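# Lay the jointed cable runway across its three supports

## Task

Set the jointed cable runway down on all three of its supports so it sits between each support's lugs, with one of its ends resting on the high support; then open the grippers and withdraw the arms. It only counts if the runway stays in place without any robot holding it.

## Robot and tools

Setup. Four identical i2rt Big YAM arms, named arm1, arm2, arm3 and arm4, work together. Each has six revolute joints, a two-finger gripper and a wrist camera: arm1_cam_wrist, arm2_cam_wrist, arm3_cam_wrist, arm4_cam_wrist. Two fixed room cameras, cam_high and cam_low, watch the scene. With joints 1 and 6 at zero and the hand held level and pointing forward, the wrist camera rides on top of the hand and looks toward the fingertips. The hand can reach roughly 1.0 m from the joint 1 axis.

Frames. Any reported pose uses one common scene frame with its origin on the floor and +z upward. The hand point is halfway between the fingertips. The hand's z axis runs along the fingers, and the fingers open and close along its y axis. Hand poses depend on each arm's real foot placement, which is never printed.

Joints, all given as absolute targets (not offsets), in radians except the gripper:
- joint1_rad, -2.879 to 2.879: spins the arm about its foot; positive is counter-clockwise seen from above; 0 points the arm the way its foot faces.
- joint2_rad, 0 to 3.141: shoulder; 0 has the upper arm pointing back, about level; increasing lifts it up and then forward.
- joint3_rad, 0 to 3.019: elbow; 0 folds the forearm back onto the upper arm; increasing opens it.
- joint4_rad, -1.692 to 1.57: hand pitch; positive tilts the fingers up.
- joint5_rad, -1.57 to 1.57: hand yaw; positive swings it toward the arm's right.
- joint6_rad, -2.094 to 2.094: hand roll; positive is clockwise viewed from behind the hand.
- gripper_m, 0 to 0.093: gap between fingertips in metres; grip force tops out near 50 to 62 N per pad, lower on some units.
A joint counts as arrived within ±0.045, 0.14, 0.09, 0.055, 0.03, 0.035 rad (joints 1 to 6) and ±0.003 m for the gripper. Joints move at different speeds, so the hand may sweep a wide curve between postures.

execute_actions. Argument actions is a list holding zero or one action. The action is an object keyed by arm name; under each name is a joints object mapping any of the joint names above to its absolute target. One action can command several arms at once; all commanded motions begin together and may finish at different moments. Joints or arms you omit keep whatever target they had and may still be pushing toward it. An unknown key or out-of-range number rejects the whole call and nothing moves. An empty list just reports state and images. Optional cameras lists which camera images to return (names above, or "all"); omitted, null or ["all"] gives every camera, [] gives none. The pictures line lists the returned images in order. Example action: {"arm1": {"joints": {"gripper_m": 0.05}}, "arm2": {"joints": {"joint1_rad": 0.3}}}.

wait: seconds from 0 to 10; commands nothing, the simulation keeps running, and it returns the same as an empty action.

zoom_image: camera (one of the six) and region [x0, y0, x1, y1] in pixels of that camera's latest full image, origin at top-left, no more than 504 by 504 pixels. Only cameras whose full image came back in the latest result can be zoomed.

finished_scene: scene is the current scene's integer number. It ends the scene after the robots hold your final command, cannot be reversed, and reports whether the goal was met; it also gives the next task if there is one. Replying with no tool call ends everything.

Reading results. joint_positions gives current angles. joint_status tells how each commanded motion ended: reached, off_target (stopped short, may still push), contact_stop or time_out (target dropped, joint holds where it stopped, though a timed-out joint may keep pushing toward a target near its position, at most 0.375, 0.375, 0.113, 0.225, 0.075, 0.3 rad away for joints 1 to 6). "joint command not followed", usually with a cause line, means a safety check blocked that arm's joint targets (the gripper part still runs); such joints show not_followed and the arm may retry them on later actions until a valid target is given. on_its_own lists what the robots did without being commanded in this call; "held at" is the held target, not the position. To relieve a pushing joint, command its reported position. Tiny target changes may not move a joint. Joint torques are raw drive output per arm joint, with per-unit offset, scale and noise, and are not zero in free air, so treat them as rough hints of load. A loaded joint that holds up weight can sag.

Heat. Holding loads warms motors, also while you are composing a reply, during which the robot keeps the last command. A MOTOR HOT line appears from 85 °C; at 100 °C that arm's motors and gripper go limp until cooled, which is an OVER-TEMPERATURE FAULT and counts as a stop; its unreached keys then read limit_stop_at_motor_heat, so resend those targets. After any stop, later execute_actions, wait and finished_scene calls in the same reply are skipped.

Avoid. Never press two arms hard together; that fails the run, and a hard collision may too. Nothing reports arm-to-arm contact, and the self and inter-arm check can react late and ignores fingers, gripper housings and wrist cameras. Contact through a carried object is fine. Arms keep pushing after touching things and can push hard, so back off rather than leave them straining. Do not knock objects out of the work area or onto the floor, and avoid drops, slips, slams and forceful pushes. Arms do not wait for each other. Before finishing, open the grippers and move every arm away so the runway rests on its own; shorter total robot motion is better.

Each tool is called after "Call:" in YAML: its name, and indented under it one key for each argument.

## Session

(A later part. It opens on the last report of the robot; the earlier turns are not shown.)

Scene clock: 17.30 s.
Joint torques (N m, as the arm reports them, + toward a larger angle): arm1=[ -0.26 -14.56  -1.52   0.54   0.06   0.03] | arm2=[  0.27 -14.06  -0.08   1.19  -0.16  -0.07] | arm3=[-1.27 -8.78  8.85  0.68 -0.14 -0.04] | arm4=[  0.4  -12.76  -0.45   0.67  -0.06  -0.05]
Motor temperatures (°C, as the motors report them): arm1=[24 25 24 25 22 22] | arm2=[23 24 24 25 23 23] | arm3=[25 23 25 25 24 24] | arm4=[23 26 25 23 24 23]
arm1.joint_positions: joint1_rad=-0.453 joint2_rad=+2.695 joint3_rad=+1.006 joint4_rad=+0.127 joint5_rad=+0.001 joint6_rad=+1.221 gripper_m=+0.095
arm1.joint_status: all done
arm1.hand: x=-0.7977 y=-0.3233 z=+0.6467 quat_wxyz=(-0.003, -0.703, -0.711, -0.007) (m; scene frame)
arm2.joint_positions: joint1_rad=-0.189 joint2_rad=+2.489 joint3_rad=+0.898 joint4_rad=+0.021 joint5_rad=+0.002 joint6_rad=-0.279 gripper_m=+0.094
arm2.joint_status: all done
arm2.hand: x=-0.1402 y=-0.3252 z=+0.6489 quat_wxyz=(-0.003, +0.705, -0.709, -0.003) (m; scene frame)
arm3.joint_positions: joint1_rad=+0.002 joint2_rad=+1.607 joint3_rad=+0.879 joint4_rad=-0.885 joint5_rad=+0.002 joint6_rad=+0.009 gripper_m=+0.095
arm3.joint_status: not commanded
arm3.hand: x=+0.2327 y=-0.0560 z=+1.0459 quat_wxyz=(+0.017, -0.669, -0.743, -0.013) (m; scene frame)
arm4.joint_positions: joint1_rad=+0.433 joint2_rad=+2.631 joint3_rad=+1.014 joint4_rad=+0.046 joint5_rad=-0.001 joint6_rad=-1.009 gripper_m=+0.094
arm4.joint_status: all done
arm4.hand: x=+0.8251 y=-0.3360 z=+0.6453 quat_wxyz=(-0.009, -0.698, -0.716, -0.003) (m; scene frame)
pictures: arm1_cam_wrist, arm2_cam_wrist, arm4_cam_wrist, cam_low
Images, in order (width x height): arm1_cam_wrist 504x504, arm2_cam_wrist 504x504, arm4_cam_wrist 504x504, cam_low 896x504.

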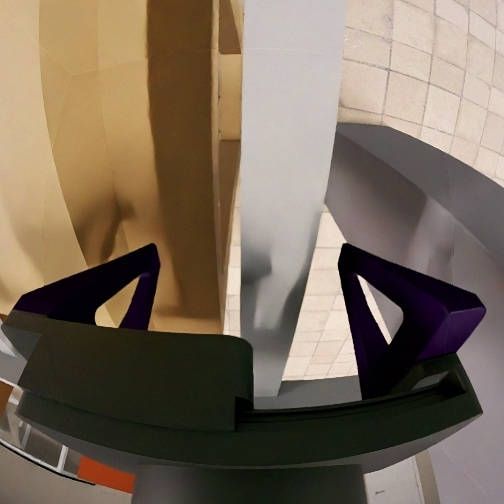

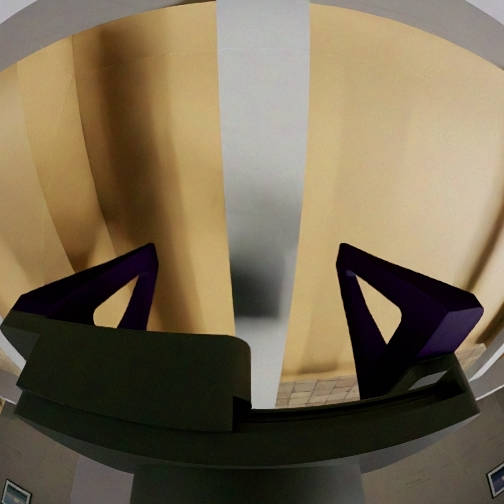

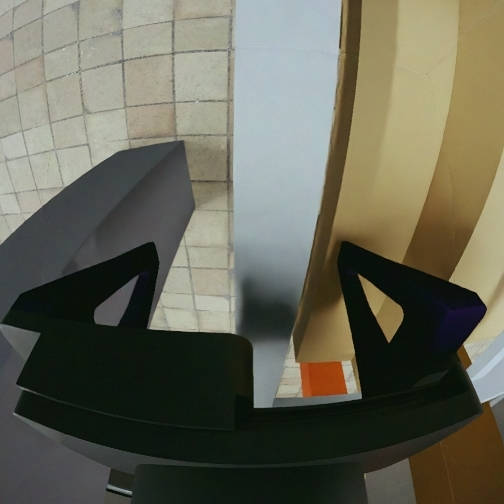

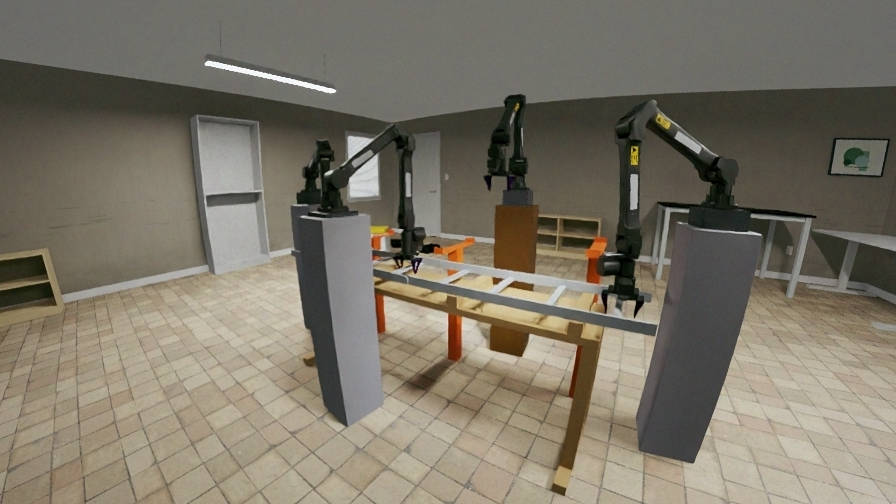

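Call:
execute_actions:
  actions:
    - {"arm1":{"joints":{"joint2_rad":2.779,"joint3_rad":1.041,"joint4_rad":0.167}},"arm2":{"joints":{"joint2_rad":2.572,"joint3_rad":0.941,"joint4_rad":0.06}},"arm4":{"joints":{"joint2_rad":2.70,"joint3_rad":1.07,"joint4_rad":0.06}}}
  cameras: []

Call:
execute_actions:
  actions:
    - {"arm1":{"joints":{"gripper_m":0}},"arm2":{"joints":{"gripper_m":0}},"arm4":{"joints":{"gripper_m":0}}}
  cameras: ["arm1_cam_wrist","arm2_cam_wrist","arm4_cam_wrist","cam_low"]

Scene clock: 18.33 s.
Joint torques (N m, as the arm reports them, + toward a larger angle): arm1=[ -0.31 -13.93  -1.65   0.48   0.08   0.01] | arm2=[  0.33 -13.75  -0.45   1.32  -0.16  -0.07] | arm3=[-1.29 -8.77  8.86  0.71 -0.14 -0.05] | arm4=[  0.41 -12.55  -0.71   0.67  -0.09  -0.03]
Motor temperatures (°C, as the motors report them): arm1=[24 25 24 25 22 22] | arm2=[23 24 24 25 23 23] | arm3=[25 23 25 25 24 24] | arm4=[23 26 25 23 24 23]
arm1.joint_positions: joint1_rad=-0.453 joint2_rad=+2.766 joint3_rad=+1.042 joint4_rad=+0.166 joint5_rad=+0.000 joint6_rad=+1.222 gripper_m=+0.095
arm1.joint_status: all done
arm1.hand: x=-0.8032 y=-0.3209 z=+0.6221 quat_wxyz=(-0.005, -0.704, -0.710, -0.008) (m; scene frame)
arm2.joint_positions: joint1_rad=-0.189 joint2_rad=+2.562 joint3_rad=+0.942 joint4_rad=+0.054 joint5_rad=+0.002 joint6_rad=-0.279 gripper_m=+0.094
arm2.joint_status: all done
arm2.hand: x=-0.1399 y=-0.3241 z=+0.6238 quat_wxyz=(-0.004, +0.705, -0.709, -0.004) (m; scene frame)
arm3.joint_positions: joint1_rad=+0.002 joint2_rad=+1.607 joint3_rad=+0.879 joint4_rad=-0.885 joint5_rad=+0.002 joint6_rad=+0.009 gripper_m=+0.095
arm3.joint_status: not commanded
arm3.hand: x=+0.2327 y=-0.0560 z=+1.0459 quat_wxyz=(+0.017, -0.669, -0.743, -0.013) (m; scene frame)
arm4.joint_positions: joint1_rad=+0.433 joint2_rad=+2.690 joint3_rad=+1.072 joint4_rad=+0.050 joint5_rad=+0.000 joint6_rad=-1.010 gripper_m=+0.094
arm4.joint_status: all done
arm4.hand: x=+0.8192 y=-0.3402 z=+0.6238 quat_wxyz=(-0.008, -0.698, -0.716, -0.002) (m; scene frame)
pictures: none
No camera images: the call's "cameras" was empty. Leave "cameras" out to get every camera's image.

Scene clock: 19.07 s.
Joint torques (N m, as the arm reports them, + toward a larger angle): arm1=[ -0.16 -14.08  -1.47   0.52  -0.05  -0.18] | arm2=[  0.96 -13.37  -0.57   1.2   -0.88   0.14] | arm3=[-1.33 -8.93  8.85  0.69 -0.14 -0.05] | arm4=[  0.3  -12.58  -0.84   0.61  -0.21  -0.24]
Motor temperatures (°C, as the motors report them): arm1=[24 25 24 25 22 22] | arm2=[23 24 24 25 23 23] | arm3=[25 23 25 25 24 24] | arm4=[23 26 25 23 24 23]
arm1.joint_positions: joint1_rad=-0.455 joint2_rad=+2.767 joint3_rad=+1.038 joint4_rad=+0.164 joint5_rad=+0.004 joint6_rad=+1.242 gripper_m=+0.021
arm1.joint_status: gripper_m off_target (ended at +0.021, target +0.000)
arm1.hand: x=-0.8066 y=-0.3210 z=+0.6216 quat_wxyz=(-0.003, -0.711, -0.703, -0.005) (m; scene frame)
arm2.joint_positions: joint1_rad=-0.198 joint2_rad=+2.563 joint3_rad=+0.944 joint4_rad=+0.057 joint5_rad=+0.020 joint6_rad=-0.304 gripper_m=+0.021
arm2.joint_status: gripper_m off_target (ended at +0.021, target +0.000)
arm2.hand: x=-0.1336 y=-0.3242 z=+0.6233 quat_wxyz=(-0.010, +0.711, -0.703, +0.003) (m; scene frame)
arm3.joint_positions: joint1_rad=+0.002 joint2_rad=+1.607 joint3_rad=+0.879 joint4_rad=-0.885 joint5_rad=+0.002 joint6_rad=+0.009 gripper_m=+0.095
arm3.joint_status: not commanded
arm3.hand: x=+0.2327 y=-0.0560 z=+1.0459 quat_wxyz=(+0.017, -0.669, -0.743, -0.013) (m; scene frame)
arm4.joint_positions: joint1_rad=+0.432 joint2_rad=+2.690 joint3_rad=+1.074 joint4_rad=+0.052 joint5_rad=+0.002 joint6_rad=-0.991 gripper_m=+0.021
arm4.joint_status: gripper_m off_target (ended at +0.021, target +0.000)
arm4.hand: x=+0.8174 y=-0.3406 z=+0.6238 quat_wxyz=(-0.006, -0.705, -0.710, +0.000) (m; scene frame)
pictures: arm1_cam_wrist, arm2_cam_wrist, arm4_cam_wrist, cam_low
Images, in order (width x height): arm1_cam_wrist 504x504, arm2_cam_wrist 504x504, arm4_cam_wrist 504x504, cam_low 896x504.

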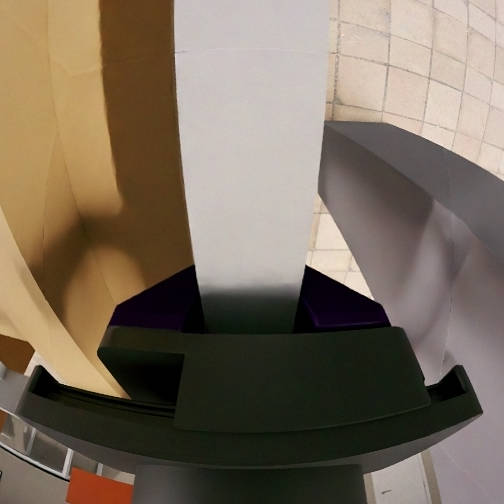

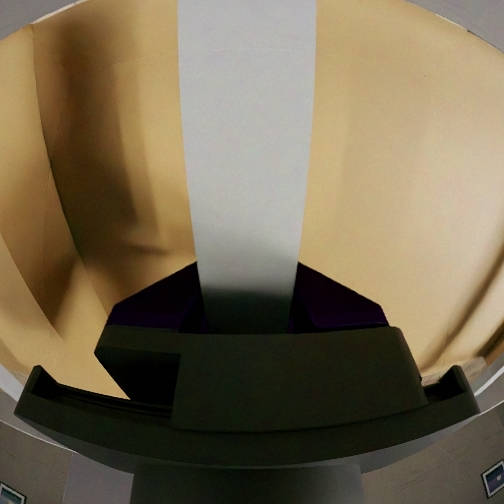

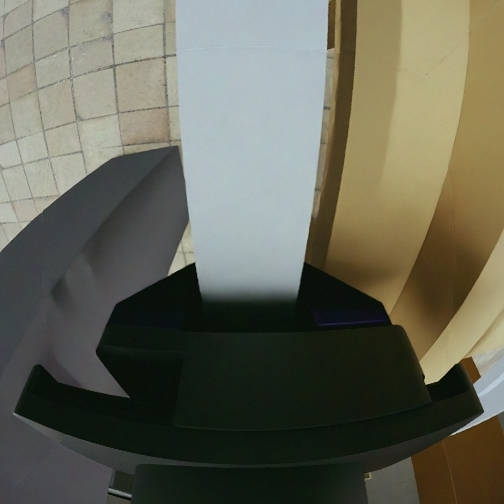

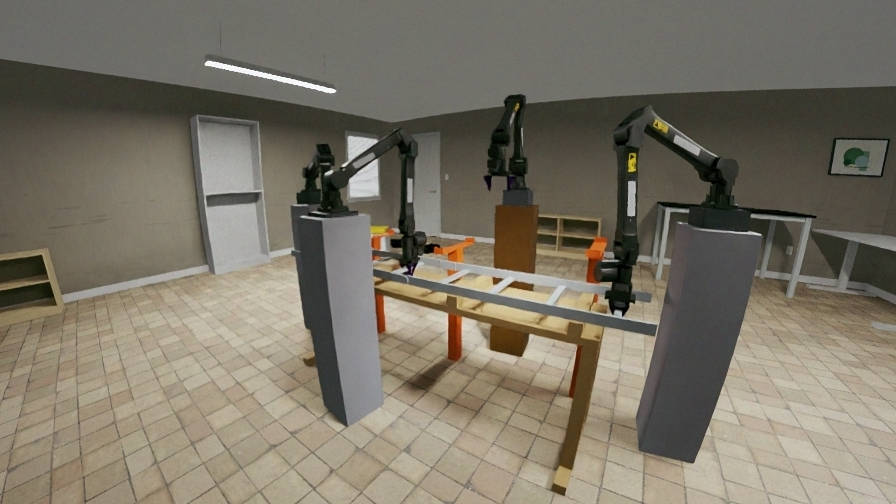

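Call:
execute_actions:
  actions:
    - {"arm3":{"joints":{"joint1_rad":-0.718,"joint2_rad":1.72,"joint3_rad":0.644,"joint4_rad":-0.494,"joint6_rad":-0.616}}}
  cameras: ["arm3_cam_wrist","cam_high","cam_low"]

Scene clock: 20.97 s.
Joint torques (N m, as the arm reports them, + toward a larger angle): arm1=[ -0.17 -14.01  -1.47   0.55  -0.05  -0.18] | arm2=[  1.   -13.45  -0.57   1.18  -0.88   0.14] | arm3=[-1.21 -8.02  5.2   0.73 -0.2  -0.06] | arm4=[  0.39 -12.53  -0.86   0.64  -0.2   -0.24]
Motor temperatures (°C, as the motors report them): arm1=[24 25 24 25 22 22] | arm2=[23 24 23 25 23 23] | arm3=[25 23 25 25 24 24] | arm4=[23 27 25 23 24 23]
arm1.joint_positions: joint1_rad=-0.455 joint2_rad=+2.767 joint3_rad=+1.038 joint4_rad=+0.164 joint5_rad=+0.004 joint6_rad=+1.242 gripper_m=+0.021
arm1.joint_status: not commanded
arm1.hand: x=-0.8066 y=-0.3210 z=+0.6216 quat_wxyz=(-0.003, -0.711, -0.703, -0.005) (m; scene frame)
arm2.joint_positions: joint1_rad=-0.198 joint2_rad=+2.563 joint3_rad=+0.944 joint4_rad=+0.057 joint5_rad=+0.020 joint6_rad=-0.304 gripper_m=+0.021
arm2.joint_status: not commanded
arm2.hand: x=-0.1336 y=-0.3242 z=+0.6233 quat_wxyz=(-0.010, +0.711, -0.703, +0.003) (m; scene frame)
arm3.joint_positions: joint1_rad=-0.718 joint2_rad=+1.729 joint3_rad=+0.637 joint4_rad=-0.508 joint5_rad=+0.002 joint6_rad=-0.605 gripper_m=+0.095
arm3.joint_status: all done
arm3.hand: x=+0.0091 y=+0.0597 z=+0.9485 quat_wxyz=(+0.005, -0.707, -0.707, -0.014) (m; scene frame)
arm4.joint_positions: joint1_rad=+0.432 joint2_rad=+2.690 joint3_rad=+1.074 joint4_rad=+0.052 joint5_rad=+0.002 joint6_rad=-0.991 gripper_m=+0.021
arm4.joint_status: not commanded
arm4.hand: x=+0.8174 y=-0.3406 z=+0.6238 quat_wxyz=(-0.006, -0.705, -0.710, +0.000) (m; scene frame)
pictures: arm3_cam_wrist, cam_high, cam_low
Images, in order (width x height): arm3_cam_wrist 504x504, cam_high 896x504, cam_low 896x504.

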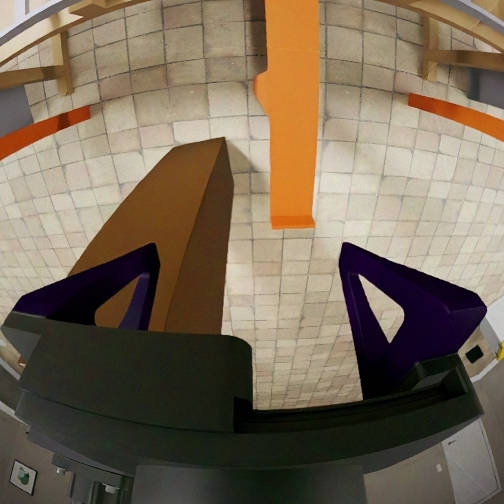

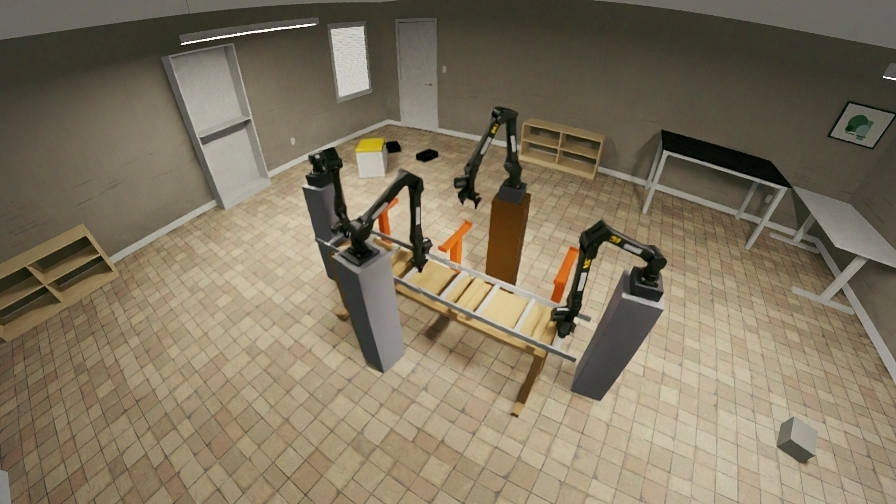

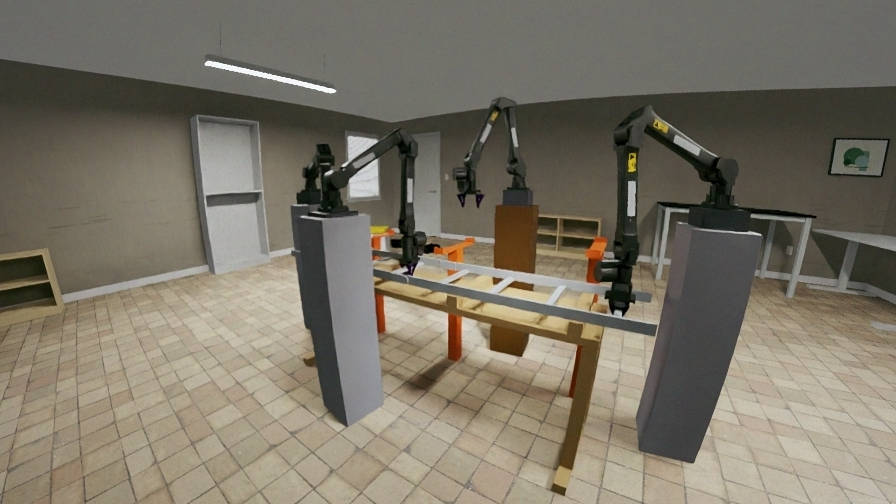

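Call:
execute_actions:
  actions:
    - {"arm3":{"joints":{"joint1_rad":0,"joint2_rad":0.4,"joint3_rad":0.7,"joint4_rad":-1.3,"joint6_rad":0}},"arm1":{"joints":{"joint2_rad":2.36,"joint3_rad":0.792,"joint4_rad":0.0}},"arm2":{"joints":{"joint2_rad":2.112,"joint3_rad":0.762,"joint4_rad":-0.22}},"arm4":{"joints":{"joint2_rad":2.163,"joint3_rad":0.807,"joint4_rad":-0.215}}}
  cameras: ["cam_high","cam_low"]

Scene clock: 24.20 s.
Joint torques (N m, as the arm reports them, + toward a larger angle): arm1=[  0.1  -16.29  -1.66   0.05   0.2   -0.11] | arm2=[  0.99 -19.96  -0.99  -0.95  -0.59   0.19] | arm3=[-0.65  3.34 11.86  0.57 -0.12  0.18] | arm4=[  0.7  -16.07  -0.46  -0.43  -0.42  -0.17]
Motor temperatures (°C, as the motors report them): arm1=[24 26 24 25 22 22] | arm2=[23 24 23 25 23 23] | arm3=[25 23 25 25 24 24] | arm4=[23 27 25 23 24 23]
arm1.joint_positions: joint1_rad=-0.457 joint2_rad=+2.391 joint3_rad=+0.808 joint4_rad=+0.007 joint5_rad=-0.003 joint6_rad=+1.235 gripper_m=+0.021
arm1.joint_status: all done
arm1.hand: x=-0.8086 y=-0.3213 z=+0.7502 quat_wxyz=(+0.004, -0.709, -0.705, -0.006) (m; scene frame)
arm2.joint_positions: joint1_rad=-0.198 joint2_rad=+2.204 joint3_rad=+0.794 joint4_rad=-0.163 joint5_rad=+0.013 joint6_rad=-0.311 gripper_m=+0.021
arm2.joint_status: joint4_rad time_out (moved -0.220 of -0.277); the others done
arm2.on_its_own: joint4_rad reads -0.163 and still pushes toward -0.220 since a time_out
arm2.hand: x=-0.1338 y=-0.3233 z=+0.7427 quat_wxyz=(-0.003, +0.713, -0.701, +0.003) (m; scene frame)
arm3.joint_positions: joint1_rad=-0.006 joint2_rad=+0.401 joint3_rad=+0.678 joint4_rad=-1.286 joint5_rad=+0.001 joint6_rad=-0.011 gripper_m=+0.095
arm3.joint_status: all done
arm3.hand: x=+0.2110 y=+0.1228 z=+1.2767 quat_wxyz=(-0.204, -0.638, -0.719, +0.187) (m; scene frame)
arm4.joint_positions: joint1_rad=+0.428 joint2_rad=+2.225 joint3_rad=+0.831 joint4_rad=-0.195 joint5_rad=+0.007 joint6_rad=-0.998 gripper_m=+0.021
arm4.joint_status: all done
arm4.hand: x=+0.8201 y=-0.3331 z=+0.7843 quat_wxyz=(-0.007, -0.703, -0.711, -0.013) (m; scene frame)
pictures: cam_high, cam_low
Images, in order (width x height): cam_high 896x504, cam_low 896x504.

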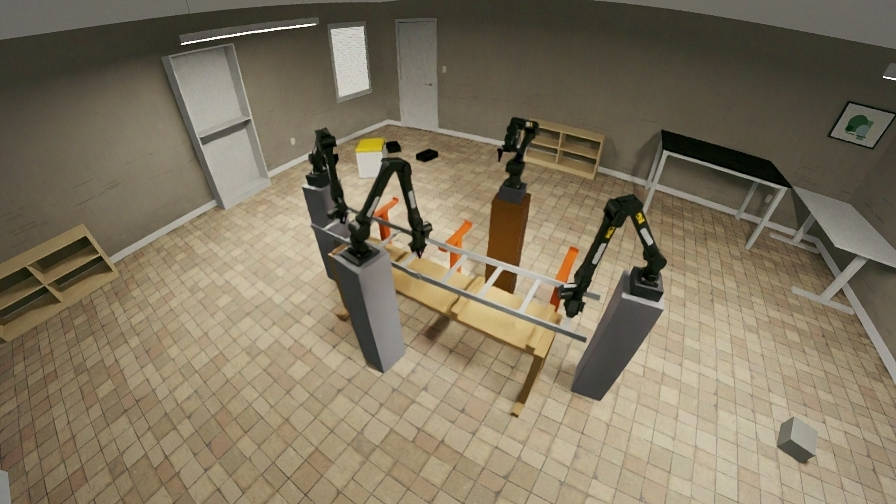

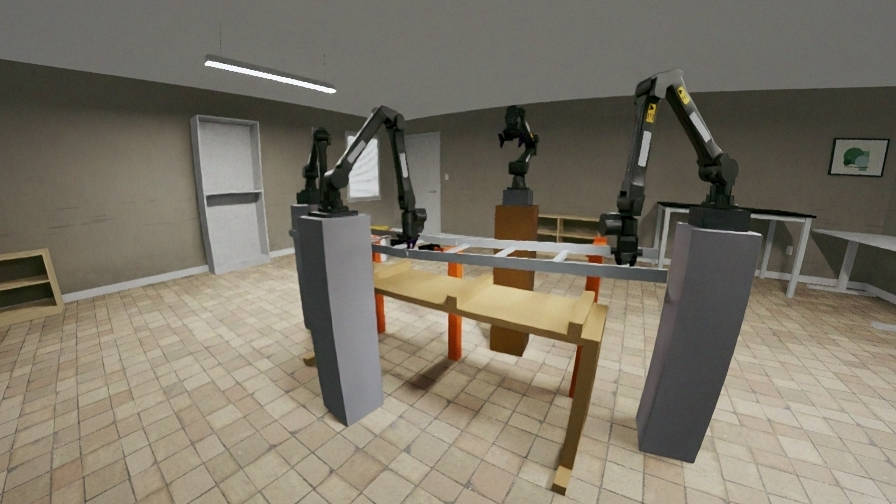

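Call:
execute_actions:
  actions:
    - {"arm1":{"joints":{"joint2_rad":1.875,"joint3_rad":0.68,"joint4_rad":-0.33}},"arm2":{"joints":{"joint2_rad":1.58,"joint3_rad":0.77,"joint4_rad":-0.66}},"arm4":{"joints":{"joint2_rad":1.565,"joint3_rad":0.82,"joint4_rad":-0.75}}}
  cameras: ["arm1_cam_wrist","arm4_cam_wrist","cam_high","cam_low"]

Scene clock: 25.70 s.
Joint torques (N m, as the arm reports them, + toward a larger angle): arm1=[  0.74 -14.74   3.55   0.16   0.75   0.  ] | arm2=[  0.49 -19.73   6.08  -0.47  -1.26   0.18] | arm3=[-0.69  3.33 11.9   0.54 -0.12  0.18] | arm4=[  0.45 -15.62   8.19  -0.12  -0.5   -0.19]
Motor temperatures (°C, as the motors report them): arm1=[24 26 24 25 23 22] | arm2=[23 24 23 25 23 23] | arm3=[25 23 25 25 24 24] | arm4=[23 27 25 23 24 23]
arm1.joint_positions: joint1_rad=-0.466 joint2_rad=+1.912 joint3_rad=+0.676 joint4_rad=-0.325 joint5_rad=-0.020 joint6_rad=+1.224 gripper_m=+0.021
arm1.joint_status: all done
arm1.hand: x=-0.8080 y=-0.3232 z=+0.8972 quat_wxyz=(+0.000, -0.708, -0.706, -0.017) (m; scene frame)
arm2.joint_positions: joint1_rad=-0.192 joint2_rad=+1.703 joint3_rad=+0.757 joint4_rad=-0.617 joint5_rad=+0.029 joint6_rad=-0.308 gripper_m=+0.021
arm2.joint_status: all done
arm2.hand: x=-0.1317 y=-0.3214 z=+0.9116 quat_wxyz=(-0.012, +0.714, -0.700, +0.007) (m; scene frame)
arm3.joint_positions: joint1_rad=-0.006 joint2_rad=+0.401 joint3_rad=+0.678 joint4_rad=-1.286 joint5_rad=+0.001 joint6_rad=-0.011 gripper_m=+0.095
arm3.joint_status: not commanded
arm3.hand: x=+0.2110 y=+0.1228 z=+1.2767 quat_wxyz=(-0.204, -0.638, -0.719, +0.187) (m; scene frame)
arm4.joint_positions: joint1_rad=+0.433 joint2_rad=+1.655 joint3_rad=+0.799 joint4_rad=-0.740 joint5_rad=+0.009 joint6_rad=-0.996 gripper_m=+0.021
arm4.joint_status: all done
arm4.hand: x=+0.8200 y=-0.3313 z=+0.9847 quat_wxyz=(-0.006, -0.703, -0.711, -0.016) (m; scene frame)
pictures: arm1_cam_wrist, arm4_cam_wrist, cam_high, cam_low
Images, in order (width x height): arm1_cam_wrist 504x504, arm4_cam_wrist 504x504, cam_high 896x504, cam_low 896x504.

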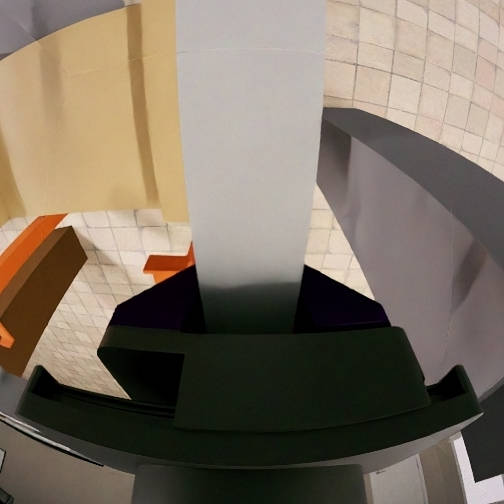

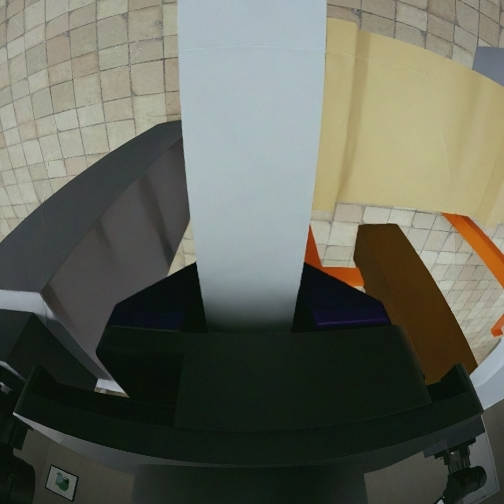

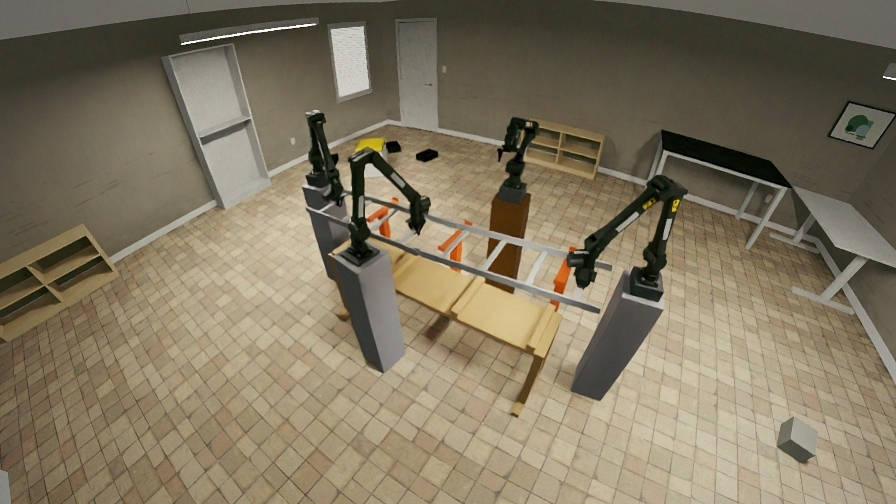

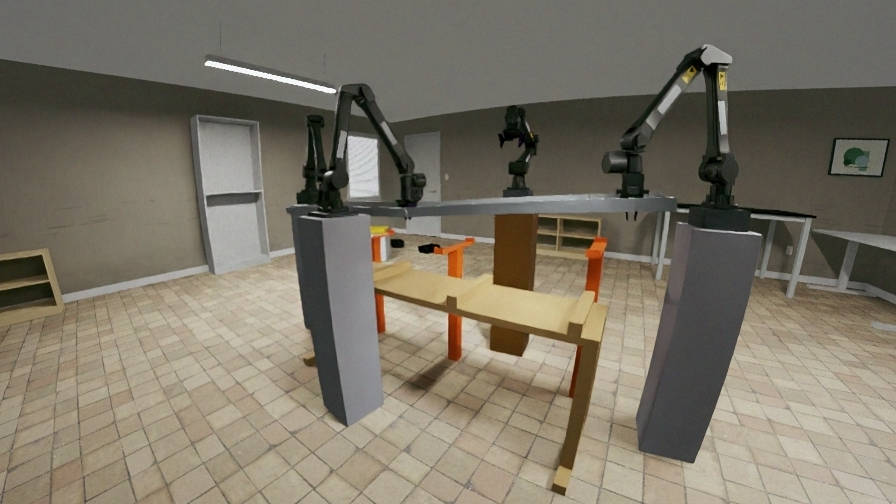

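Call:
execute_actions:
  actions:
    - {"arm1":{"joints":{"joint1_rad":0.077,"joint2_rad":1.858,"joint3_rad":0.64,"joint4_rad":-0.323,"joint5_rad":0,"joint6_rad":1.757}},"arm2":{"joints":{"joint1_rad":-0.103,"joint2_rad":1.87,"joint3_rad":1.325,"joint4_rad":-0.877,"joint5_rad":0,"joint6_rad":-0.206}},"arm4":{"joints":{"joint1_rad":-0.052,"joint2_rad":1.42,"joint3_rad":0.64,"joint4_rad":-0.74,"joint5_rad":0,"joint6_rad":-1.481}}}
  cameras: ["arm1_cam_wrist","arm4_cam_wrist","cam_high","cam_low"]

Scene clock: 28.63 s.
Joint torques (N m, as the arm reports them, + toward a larger angle): arm1=[  1.73 -14.94   2.22  -0.43   0.04   0.14] | arm2=[  0.89 -30.43  10.39  -1.94  -0.43   0.23] | arm3=[-0.62  3.29 11.91  0.56 -0.12  0.17] | arm4=[ -1.05 -12.4    7.57  -1.03  -0.21  -0.06]
Motor temperatures (°C, as the motors report them): arm1=[24 26 24 25 23 22] | arm2=[23 25 24 25 23 23] | arm3=[25 23 25 25 24 24] | arm4=[23 27 25 23 24 23]
arm1.joint_positions: joint1_rad=+0.050 joint2_rad=+1.902 joint3_rad=+0.650 joint4_rad=-0.306 joint5_rad=+0.002 joint6_rad=+1.739 gripper_m=+0.021
arm1.joint_status: all done
arm1.hand: x=-0.8015 y=-0.1551 z=+0.8985 quat_wxyz=(-0.004, -0.708, -0.706, -0.010) (m; scene frame)
arm2.joint_positions: joint1_rad=-0.116 joint2_rad=+2.051 joint3_rad=+1.269 joint4_rad=-0.793 joint5_rad=+0.009 joint6_rad=-0.234 gripper_m=+0.021
arm2.joint_status: joint2_rad time_out (moved +0.348 of +0.167); joint4_rad time_out (moved -0.176 of -0.260); the others done
arm2.on_its_own: joint2_rad reads +2.051 and still pushes toward +1.870 since a time_out; joint4_rad reads -0.793 and still pushes toward -0.877 since a time_out
arm2.hand: x=-0.1282 y=-0.1545 z=+0.8914 quat_wxyz=(-0.002, +0.715, -0.699, +0.001) (m; scene frame)
arm3.joint_positions: joint1_rad=-0.006 joint2_rad=+0.401 joint3_rad=+0.678 joint4_rad=-1.286 joint5_rad=+0.001 joint6_rad=-0.011 gripper_m=+0.095
arm3.joint_status: not commanded
arm3.hand: x=+0.2110 y=+0.1228 z=+1.2767 quat_wxyz=(-0.204, -0.638, -0.719, +0.187) (m; scene frame)
arm4.joint_positions: joint1_rad=-0.043 joint2_rad=+1.498 joint3_rad=+0.625 joint4_rad=-0.705 joint5_rad=+0.002 joint6_rad=-1.470 gripper_m=+0.021
arm4.joint_status: all done
arm4.hand: x=+0.8216 y=-0.1635 z=+0.9899 quat_wxyz=(-0.010, -0.703, -0.711, -0.006) (m; scene frame)
pictures: arm1_cam_wrist, arm4_cam_wrist, cam_high, cam_low
Images, in order (width x height): arm1_cam_wrist 504x504, arm4_cam_wrist 504x504, cam_high 896x504, cam_low 896x504.

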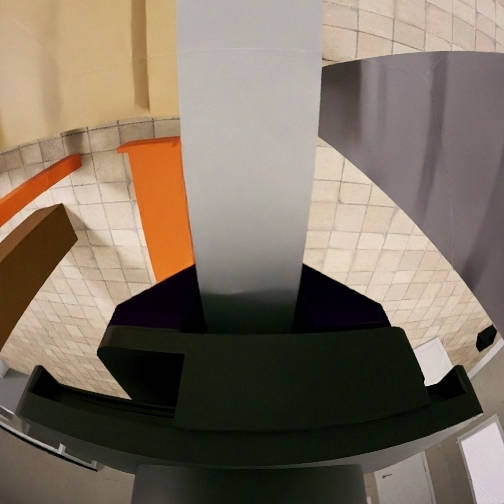

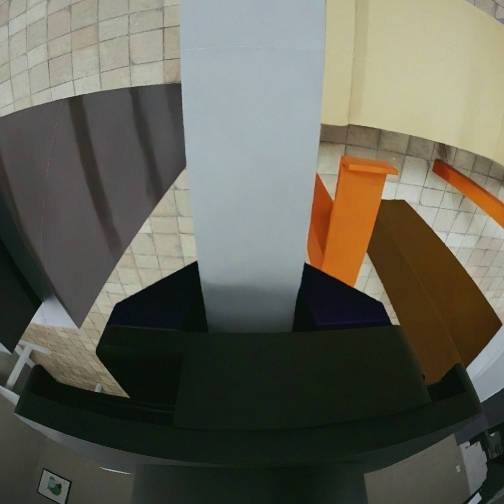

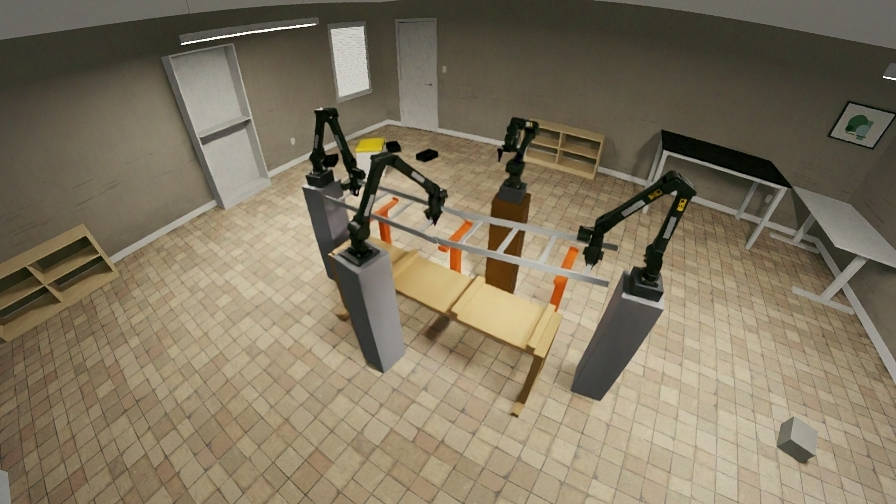

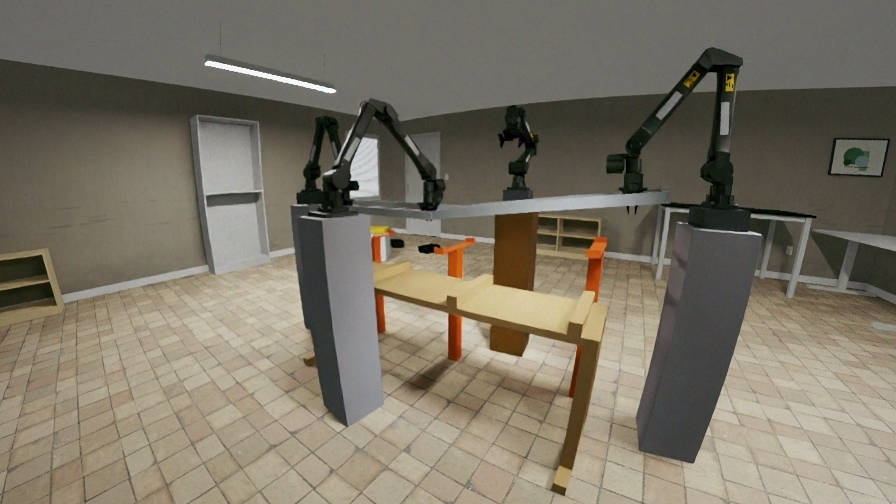

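Call:
execute_actions:
  actions:
    - {"arm3":{"joints":{"joint1_rad":-0.311,"joint2_rad":1.856,"joint3_rad":1.16,"joint4_rad":-0.862,"joint6_rad":-0.209}}}
  cameras: ["arm3_cam_wrist","arm1_cam_wrist","cam_high"]

Scene clock: 30.70 s.
Joint torques (N m, as the arm reports them, + toward a larger angle): arm1=[  1.63 -15.03   2.22  -0.44   0.03   0.14] | arm2=[  0.86 -30.41  10.42  -1.94  -0.43   0.22] | arm3=[ -1.41 -11.29   8.28   0.33  -0.13  -0.06] | arm4=[ -1.05 -12.45   7.57  -1.07  -0.23  -0.04]
Motor temperatures (°C, as the motors report them): arm1=[24 26 24 25 23 22] | arm2=[23 26 25 25 23 23] | arm3=[25 23 26 25 24 24] | arm4=[23 27 25 23 24 23]
arm1.joint_positions: joint1_rad=+0.050 joint2_rad=+1.902 joint3_rad=+0.650 joint4_rad=-0.306 joint5_rad=+0.002 joint6_rad=+1.739 gripper_m=+0.021
arm1.joint_status: not commanded
arm1.hand: x=-0.8015 y=-0.1551 z=+0.8985 quat_wxyz=(-0.004, -0.708, -0.706, -0.010) (m; scene frame)
arm2.joint_positions: joint1_rad=-0.116 joint2_rad=+2.051 joint3_rad=+1.269 joint4_rad=-0.793 joint5_rad=+0.009 joint6_rad=-0.234 gripper_m=+0.021
arm2.joint_status: not commanded
arm2.on_its_own: joint2_rad reads +2.051 and still pushes toward +1.870 since a time_out; joint4_rad reads -0.793 and still pushes toward -0.877 since a time_out
arm2.hand: x=-0.1282 y=-0.1545 z=+0.8914 quat_wxyz=(-0.002, +0.715, -0.699, +0.001) (m; scene frame)
arm3.joint_positions: joint1_rad=-0.308 joint2_rad=+1.848 joint3_rad=+1.148 joint4_rad=-0.867 joint5_rad=+0.001 joint6_rad=-0.198 gripper_m=+0.095
arm3.joint_status: all done
arm3.hand: x=+0.0960 y=-0.1545 z=+1.0231 quat_wxyz=(+0.001, -0.706, -0.709, +0.002) (m; scene frame)
arm4.joint_positions: joint1_rad=-0.043 joint2_rad=+1.498 joint3_rad=+0.625 joint4_rad=-0.705 joint5_rad=+0.002 joint6_rad=-1.470 gripper_m=+0.021
arm4.joint_status: not commanded
arm4.hand: x=+0.8216 y=-0.1635 z=+0.9899 quat_wxyz=(-0.010, -0.703, -0.711, -0.006) (m; scene frame)
pictures: arm1_cam_wrist, arm3_cam_wrist, cam_high
Images, in order (width x height): arm1_cam_wrist 504x504, arm3_cam_wrist 504x504, cam_high 896x504.

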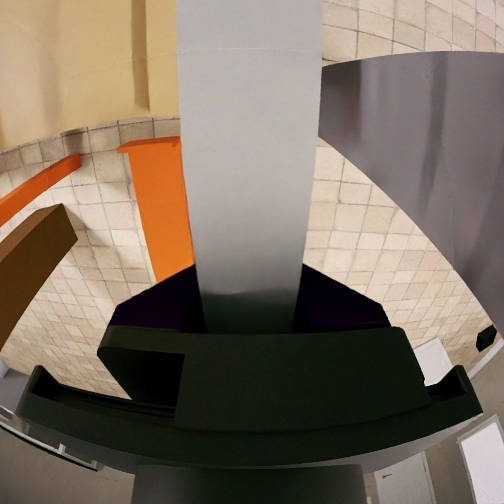

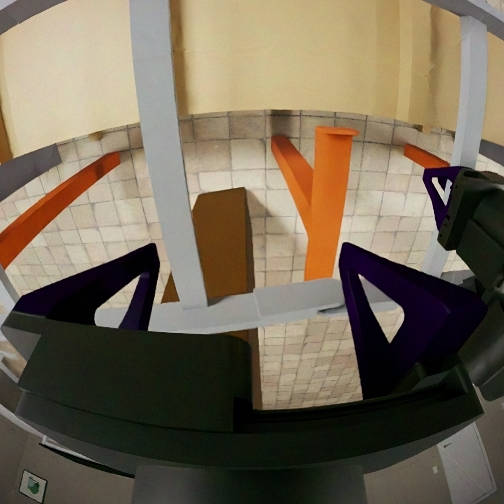

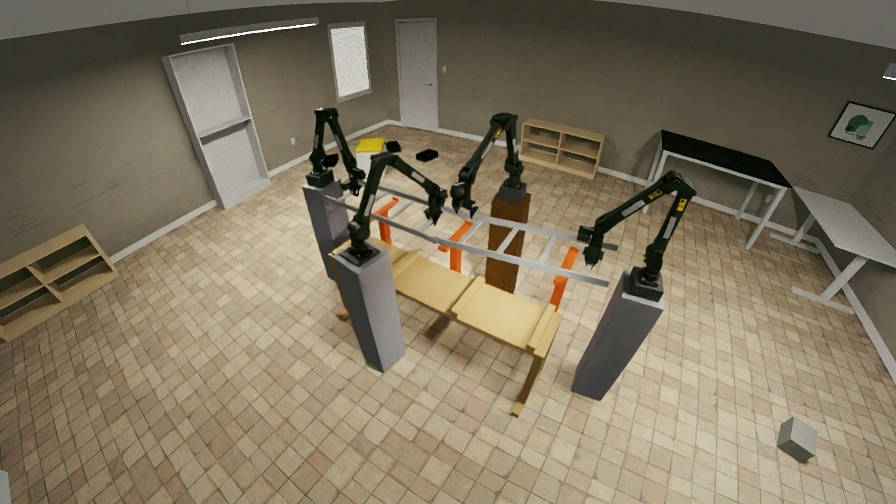

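Call:
execute_actions:
  actions:
    - {"arm3":{"joints":{"joint1_rad":-0.15,"joint2_rad":1.837,"joint3_rad":1.12,"joint4_rad":-0.85,"joint6_rad":-0.048}}}
  cameras: ["arm3_cam_wrist"]

Scene clock: 32.00 s.
Joint torques (N m, as the arm reports them, + toward a larger angle): arm1=[  1.7  -14.99   2.21  -0.4    0.03   0.15] | arm2=[  0.82 -30.35  10.41  -1.94  -0.43   0.23] | arm3=[ -1.63 -12.71   7.23   0.65  -0.11   0.21] | arm4=[ -1.01 -12.34   7.52  -1.06  -0.22  -0.03]
Motor temperatures (°C, as the motors report them): arm1=[24 26 24 25 23 22] | arm2=[23 26 25 25 23 23] | arm3=[25 23 26 25 24 24] | arm4=[23 27 25 23 24 23]
arm1.joint_positions: joint1_rad=+0.050 joint2_rad=+1.902 joint3_rad=+0.650 joint4_rad=-0.306 joint5_rad=+0.002 joint6_rad=+1.739 gripper_m=+0.021
arm1.joint_status: not commanded
arm1.hand: x=-0.8015 y=-0.1551 z=+0.8985 quat_wxyz=(-0.004, -0.708, -0.706, -0.010) (m; scene frame)
arm2.joint_positions: joint1_rad=-0.116 joint2_rad=+2.051 joint3_rad=+1.269 joint4_rad=-0.793 joint5_rad=+0.009 joint6_rad=-0.234 gripper_m=+0.021
arm2.joint_status: not commanded
arm2.on_its_own: joint2_rad reads +2.051 and still pushes toward +1.870 since a time_out; joint4_rad reads -0.793 and still pushes toward -0.877 since a time_out
arm2.hand: x=-0.1282 y=-0.1545 z=+0.8914 quat_wxyz=(-0.002, +0.715, -0.699, +0.001) (m; scene frame)
arm3.joint_positions: joint1_rad=-0.145 joint2_rad=+1.848 joint3_rad=+1.119 joint4_rad=-0.863 joint5_rad=+0.001 joint6_rad=-0.059 gripper_m=+0.095
arm3.joint_status: all done
arm3.hand: x=+0.1746 y=-0.1502 z=+1.0148 quat_wxyz=(+0.009, -0.697, -0.717, -0.007) (m; scene frame)
arm4.joint_positions: joint1_rad=-0.043 joint2_rad=+1.498 joint3_rad=+0.625 joint4_rad=-0.705 joint5_rad=+0.002 joint6_rad=-1.470 gripper_m=+0.021
arm4.joint_status: not commanded
arm4.hand: x=+0.8216 y=-0.1635 z=+0.9899 quat_wxyz=(-0.010, -0.703, -0.711, -0.006) (m; scene frame)
pictures: arm3_cam_wrist
Images, in order (width x height): arm3_cam_wrist 504x504.

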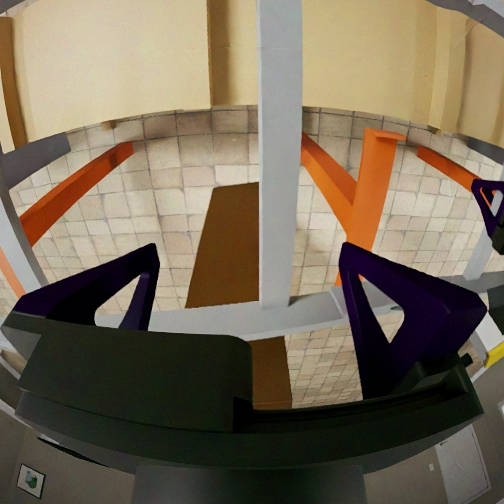

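Call:
execute_actions:
  actions:
    - {"arm3":{"joints":{"joint1_rad":-0.195,"joint2_rad":2.036,"joint3_rad":1.083,"joint4_rad":-0.615,"joint6_rad":-0.082}}}
  cameras: ["arm3_cam_wrist"]

Scene clock: 33.23 s.
Joint torques (N m, as the arm reports them, + toward a larger angle): arm1=[  1.67 -14.98   2.22  -0.42   0.04   0.15] | arm2=[  0.81 -30.46  10.42  -1.93  -0.44   0.23] | arm3=[ -1.2  -13.15   6.24   0.71  -0.13  -0.06] | arm4=[ -1.11 -12.37   7.53  -1.01  -0.22  -0.05]
Motor temperatures (°C, as the motors report them): arm1=[24 26 24 25 23 22] | arm2=[23 27 25 25 23 23] | arm3=[25 23 25 25 24 24] | arm4=[23 27 25 23 24 23]
arm1.joint_positions: joint1_rad=+0.050 joint2_rad=+1.902 joint3_rad=+0.650 joint4_rad=-0.306 joint5_rad=+0.002 joint6_rad=+1.739 gripper_m=+0.021
arm1.joint_status: not commanded
arm1.hand: x=-0.8015 y=-0.1551 z=+0.8985 quat_wxyz=(-0.004, -0.708, -0.706, -0.010) (m; scene frame)
arm2.joint_positions: joint1_rad=-0.116 joint2_rad=+2.051 joint3_rad=+1.269 joint4_rad=-0.793 joint5_rad=+0.009 joint6_rad=-0.234 gripper_m=+0.021
arm2.joint_status: not commanded
arm2.on_its_own: joint2_rad reads +2.051 and still pushes toward +1.870 since a time_out; joint4_rad reads -0.793 and still pushes toward -0.877 since a time_out
arm2.hand: x=-0.1282 y=-0.1545 z=+0.8914 quat_wxyz=(-0.002, +0.715, -0.699, +0.001) (m; scene frame)
arm3.joint_positions: joint1_rad=-0.197 joint2_rad=+2.047 joint3_rad=+1.074 joint4_rad=-0.629 joint5_rad=+0.001 joint6_rad=-0.071 gripper_m=+0.095
arm3.joint_status: all done
arm3.hand: x=+0.1505 y=-0.1413 z=+0.9136 quat_wxyz=(+0.012, -0.711, -0.703, -0.011) (m; scene frame)
arm4.joint_positions: joint1_rad=-0.043 joint2_rad=+1.498 joint3_rad=+0.625 joint4_rad=-0.705 joint5_rad=+0.002 joint6_rad=-1.470 gripper_m=+0.021
arm4.joint_status: not commanded
arm4.hand: x=+0.8216 y=-0.1635 z=+0.9899 quat_wxyz=(-0.010, -0.703, -0.711, -0.006) (m; scene frame)
pictures: arm3_cam_wrist
Images, in order (width x height): arm3_cam_wrist 504x504.

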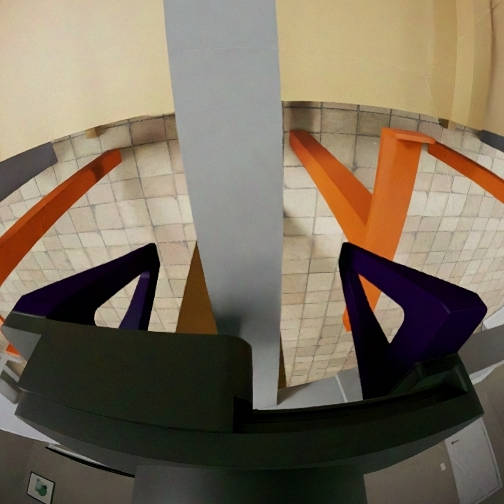

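Between the fingers; close, and release arm2.

Call:
execute_actions:
  actions:
    - {"arm3":{"joints":{"gripper_m":0}}}
  cameras: ["arm3_cam_wrist"]

Call:
execute_actions:
  actions:
    - {"arm3":{"joints":{"joint2_rad":1.95,"joint3_rad":1.09,"joint4_rad":-0.68}},"arm2":{"joints":{"joint2_rad":1.95,"joint4_rad":-0.8}}}
  cameras: ["cam_low"]

Scene clock: 34.07 s.
Joint torques (N m, as the arm reports them, + toward a larger angle): arm1=[  1.59 -15.     2.26  -0.43   0.04   0.15] | arm2=[  0.42 -30.34  10.41  -1.94  -0.44   0.22] | arm3=[ -1.23 -13.12   6.18   0.69   0.     0.35] | arm4=[ -0.95 -12.61   7.51  -1.06  -0.21  -0.06]
Motor temperatures (°C, as the motors report them): arm1=[24 26 24 25 23 22] | arm2=[23 27 25 25 23 23] | arm3=[25 24 25 25 24 24] | arm4=[23 27 25 23 24 23]
arm1.joint_positions: joint1_rad=+0.050 joint2_rad=+1.902 joint3_rad=+0.650 joint4_rad=-0.306 joint5_rad=+0.001 joint6_rad=+1.739 gripper_m=+0.021
arm1.joint_status: not commanded
arm1.hand: x=-0.8015 y=-0.1551 z=+0.8985 quat_wxyz=(-0.003, -0.709, -0.706, -0.010) (m; scene frame)
arm2.joint_positions: joint1_rad=-0.116 joint2_rad=+2.051 joint3_rad=+1.269 joint4_rad=-0.793 joint5_rad=+0.009 joint6_rad=-0.234 gripper_m=+0.021
arm2.joint_status: not commanded
arm2.on_its_own: joint2_rad reads +2.051 and still pushes toward +1.870 since a time_out; joint4_rad reads -0.793 and still pushes toward -0.877 since a time_out
arm2.hand: x=-0.1282 y=-0.1546 z=+0.8914 quat_wxyz=(-0.002, +0.715, -0.699, +0.001) (m; scene frame)
arm3.joint_positions: joint1_rad=-0.195 joint2_rad=+2.047 joint3_rad=+1.074 joint4_rad=-0.629 joint5_rad=-0.002 joint6_rad=-0.108 gripper_m=+0.024
arm3.joint_status: gripper_m off_target (ended at +0.024, target +0.000)
arm3.hand: x=+0.1520 y=-0.1415 z=+0.9136 quat_wxyz=(+0.010, -0.697, -0.716, -0.012) (m; scene frame)
arm4.joint_positions: joint1_rad=-0.042 joint2_rad=+1.498 joint3_rad=+0.625 joint4_rad=-0.705 joint5_rad=+0.002 joint6_rad=-1.469 gripper_m=+0.021
arm4.joint_status: not commanded
arm4.hand: x=+0.8216 y=-0.1637 z=+0.9899 quat_wxyz=(-0.010, -0.703, -0.711, -0.006) (m; scene frame)
pictures: arm3_cam_wrist
Images, in order (width x height): arm3_cam_wrist 504x504.

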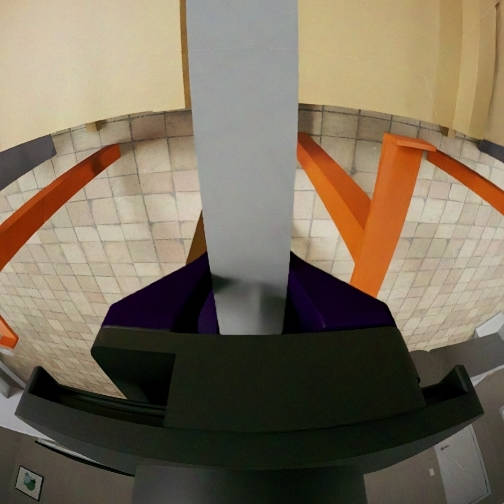

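Scene clock: 34.70 s.
Joint torques (N m, as the arm reports them, + toward a larger angle): arm1=[  1.53 -14.98   2.26  -0.54   0.63   0.15] | arm2=[  0.89 -24.77  10.66   0.26  -0.37   0.22] | arm3=[ -1.26 -19.06   6.78  -1.53   0.     0.37] | arm4=[ -0.92 -12.34   7.48  -1.    -1.03  -0.05]
Motor temperatures (°C, as the motors report them): arm1=[24 26 24 25 23 22] | arm2=[23 27 25 25 23 23] | arm3=[25 24 25 25 24 24] | arm4=[23 27 26 23 24 23]
arm1.joint_positions: joint1_rad=+0.050 joint2_rad=+1.902 joint3_rad=+0.650 joint4_rad=-0.303 joint5_rad=-0.017 joint6_rad=+1.739 gripper_m=+0.021
arm1.joint_status: not commanded
arm1.hand: x=-0.8014 y=-0.1517 z=+0.8986 quat_wxyz=(+0.003, -0.708, -0.706, -0.017) (m; scene frame)
arm2.joint_positions: joint1_rad=-0.116 joint2_rad=+2.054 joint3_rad=+1.269 joint4_rad=-0.773 joint5_rad=+0.007 joint6_rad=-0.234 gripper_m=+0.021
arm2.joint_status: all done
arm2.hand: x=-0.1276 y=-0.1502 z=+0.8899 quat_wxyz=(-0.009, +0.715, -0.699, -0.004) (m; scene frame)
arm3.joint_positions: joint1_rad=-0.195 joint2_rad=+2.043 joint3_rad=+1.074 joint4_rad=-0.648 joint5_rad=-0.002 joint6_rad=-0.110 gripper_m=+0.024
arm3.joint_status: all done
arm3.hand: x=+0.1523 y=-0.1377 z=+0.9153 quat_wxyz=(+0.015, -0.697, -0.717, -0.018) (m; scene frame)
arm4.joint_positions: joint1_rad=-0.042 joint2_rad=+1.498 joint3_rad=+0.625 joint4_rad=-0.705 joint5_rad=+0.020 joint6_rad=-1.469 gripper_m=+0.021
arm4.joint_status: not commanded
arm4.hand: x=+0.8213 y=-0.1607 z=+0.9899 quat_wxyz=(-0.003, -0.703, -0.711, -0.012) (m; scene frame)
pictures: cam_low
Images, in order (width x height): cam_low 896x504.

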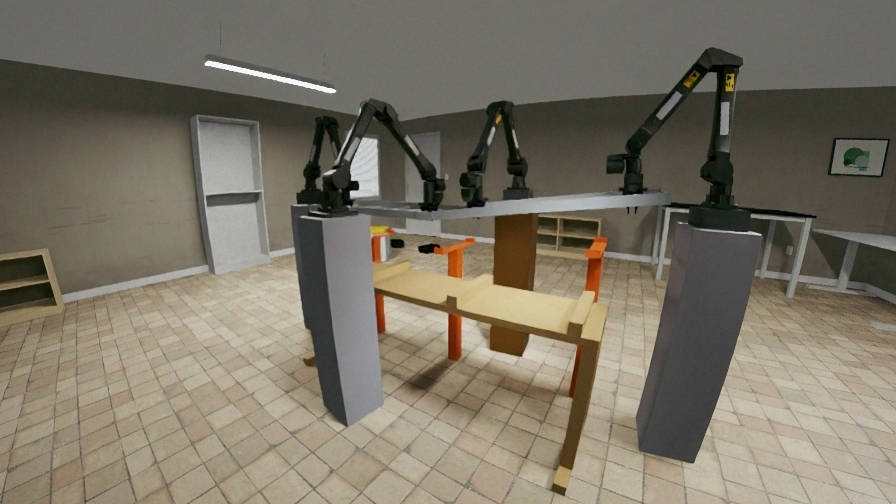

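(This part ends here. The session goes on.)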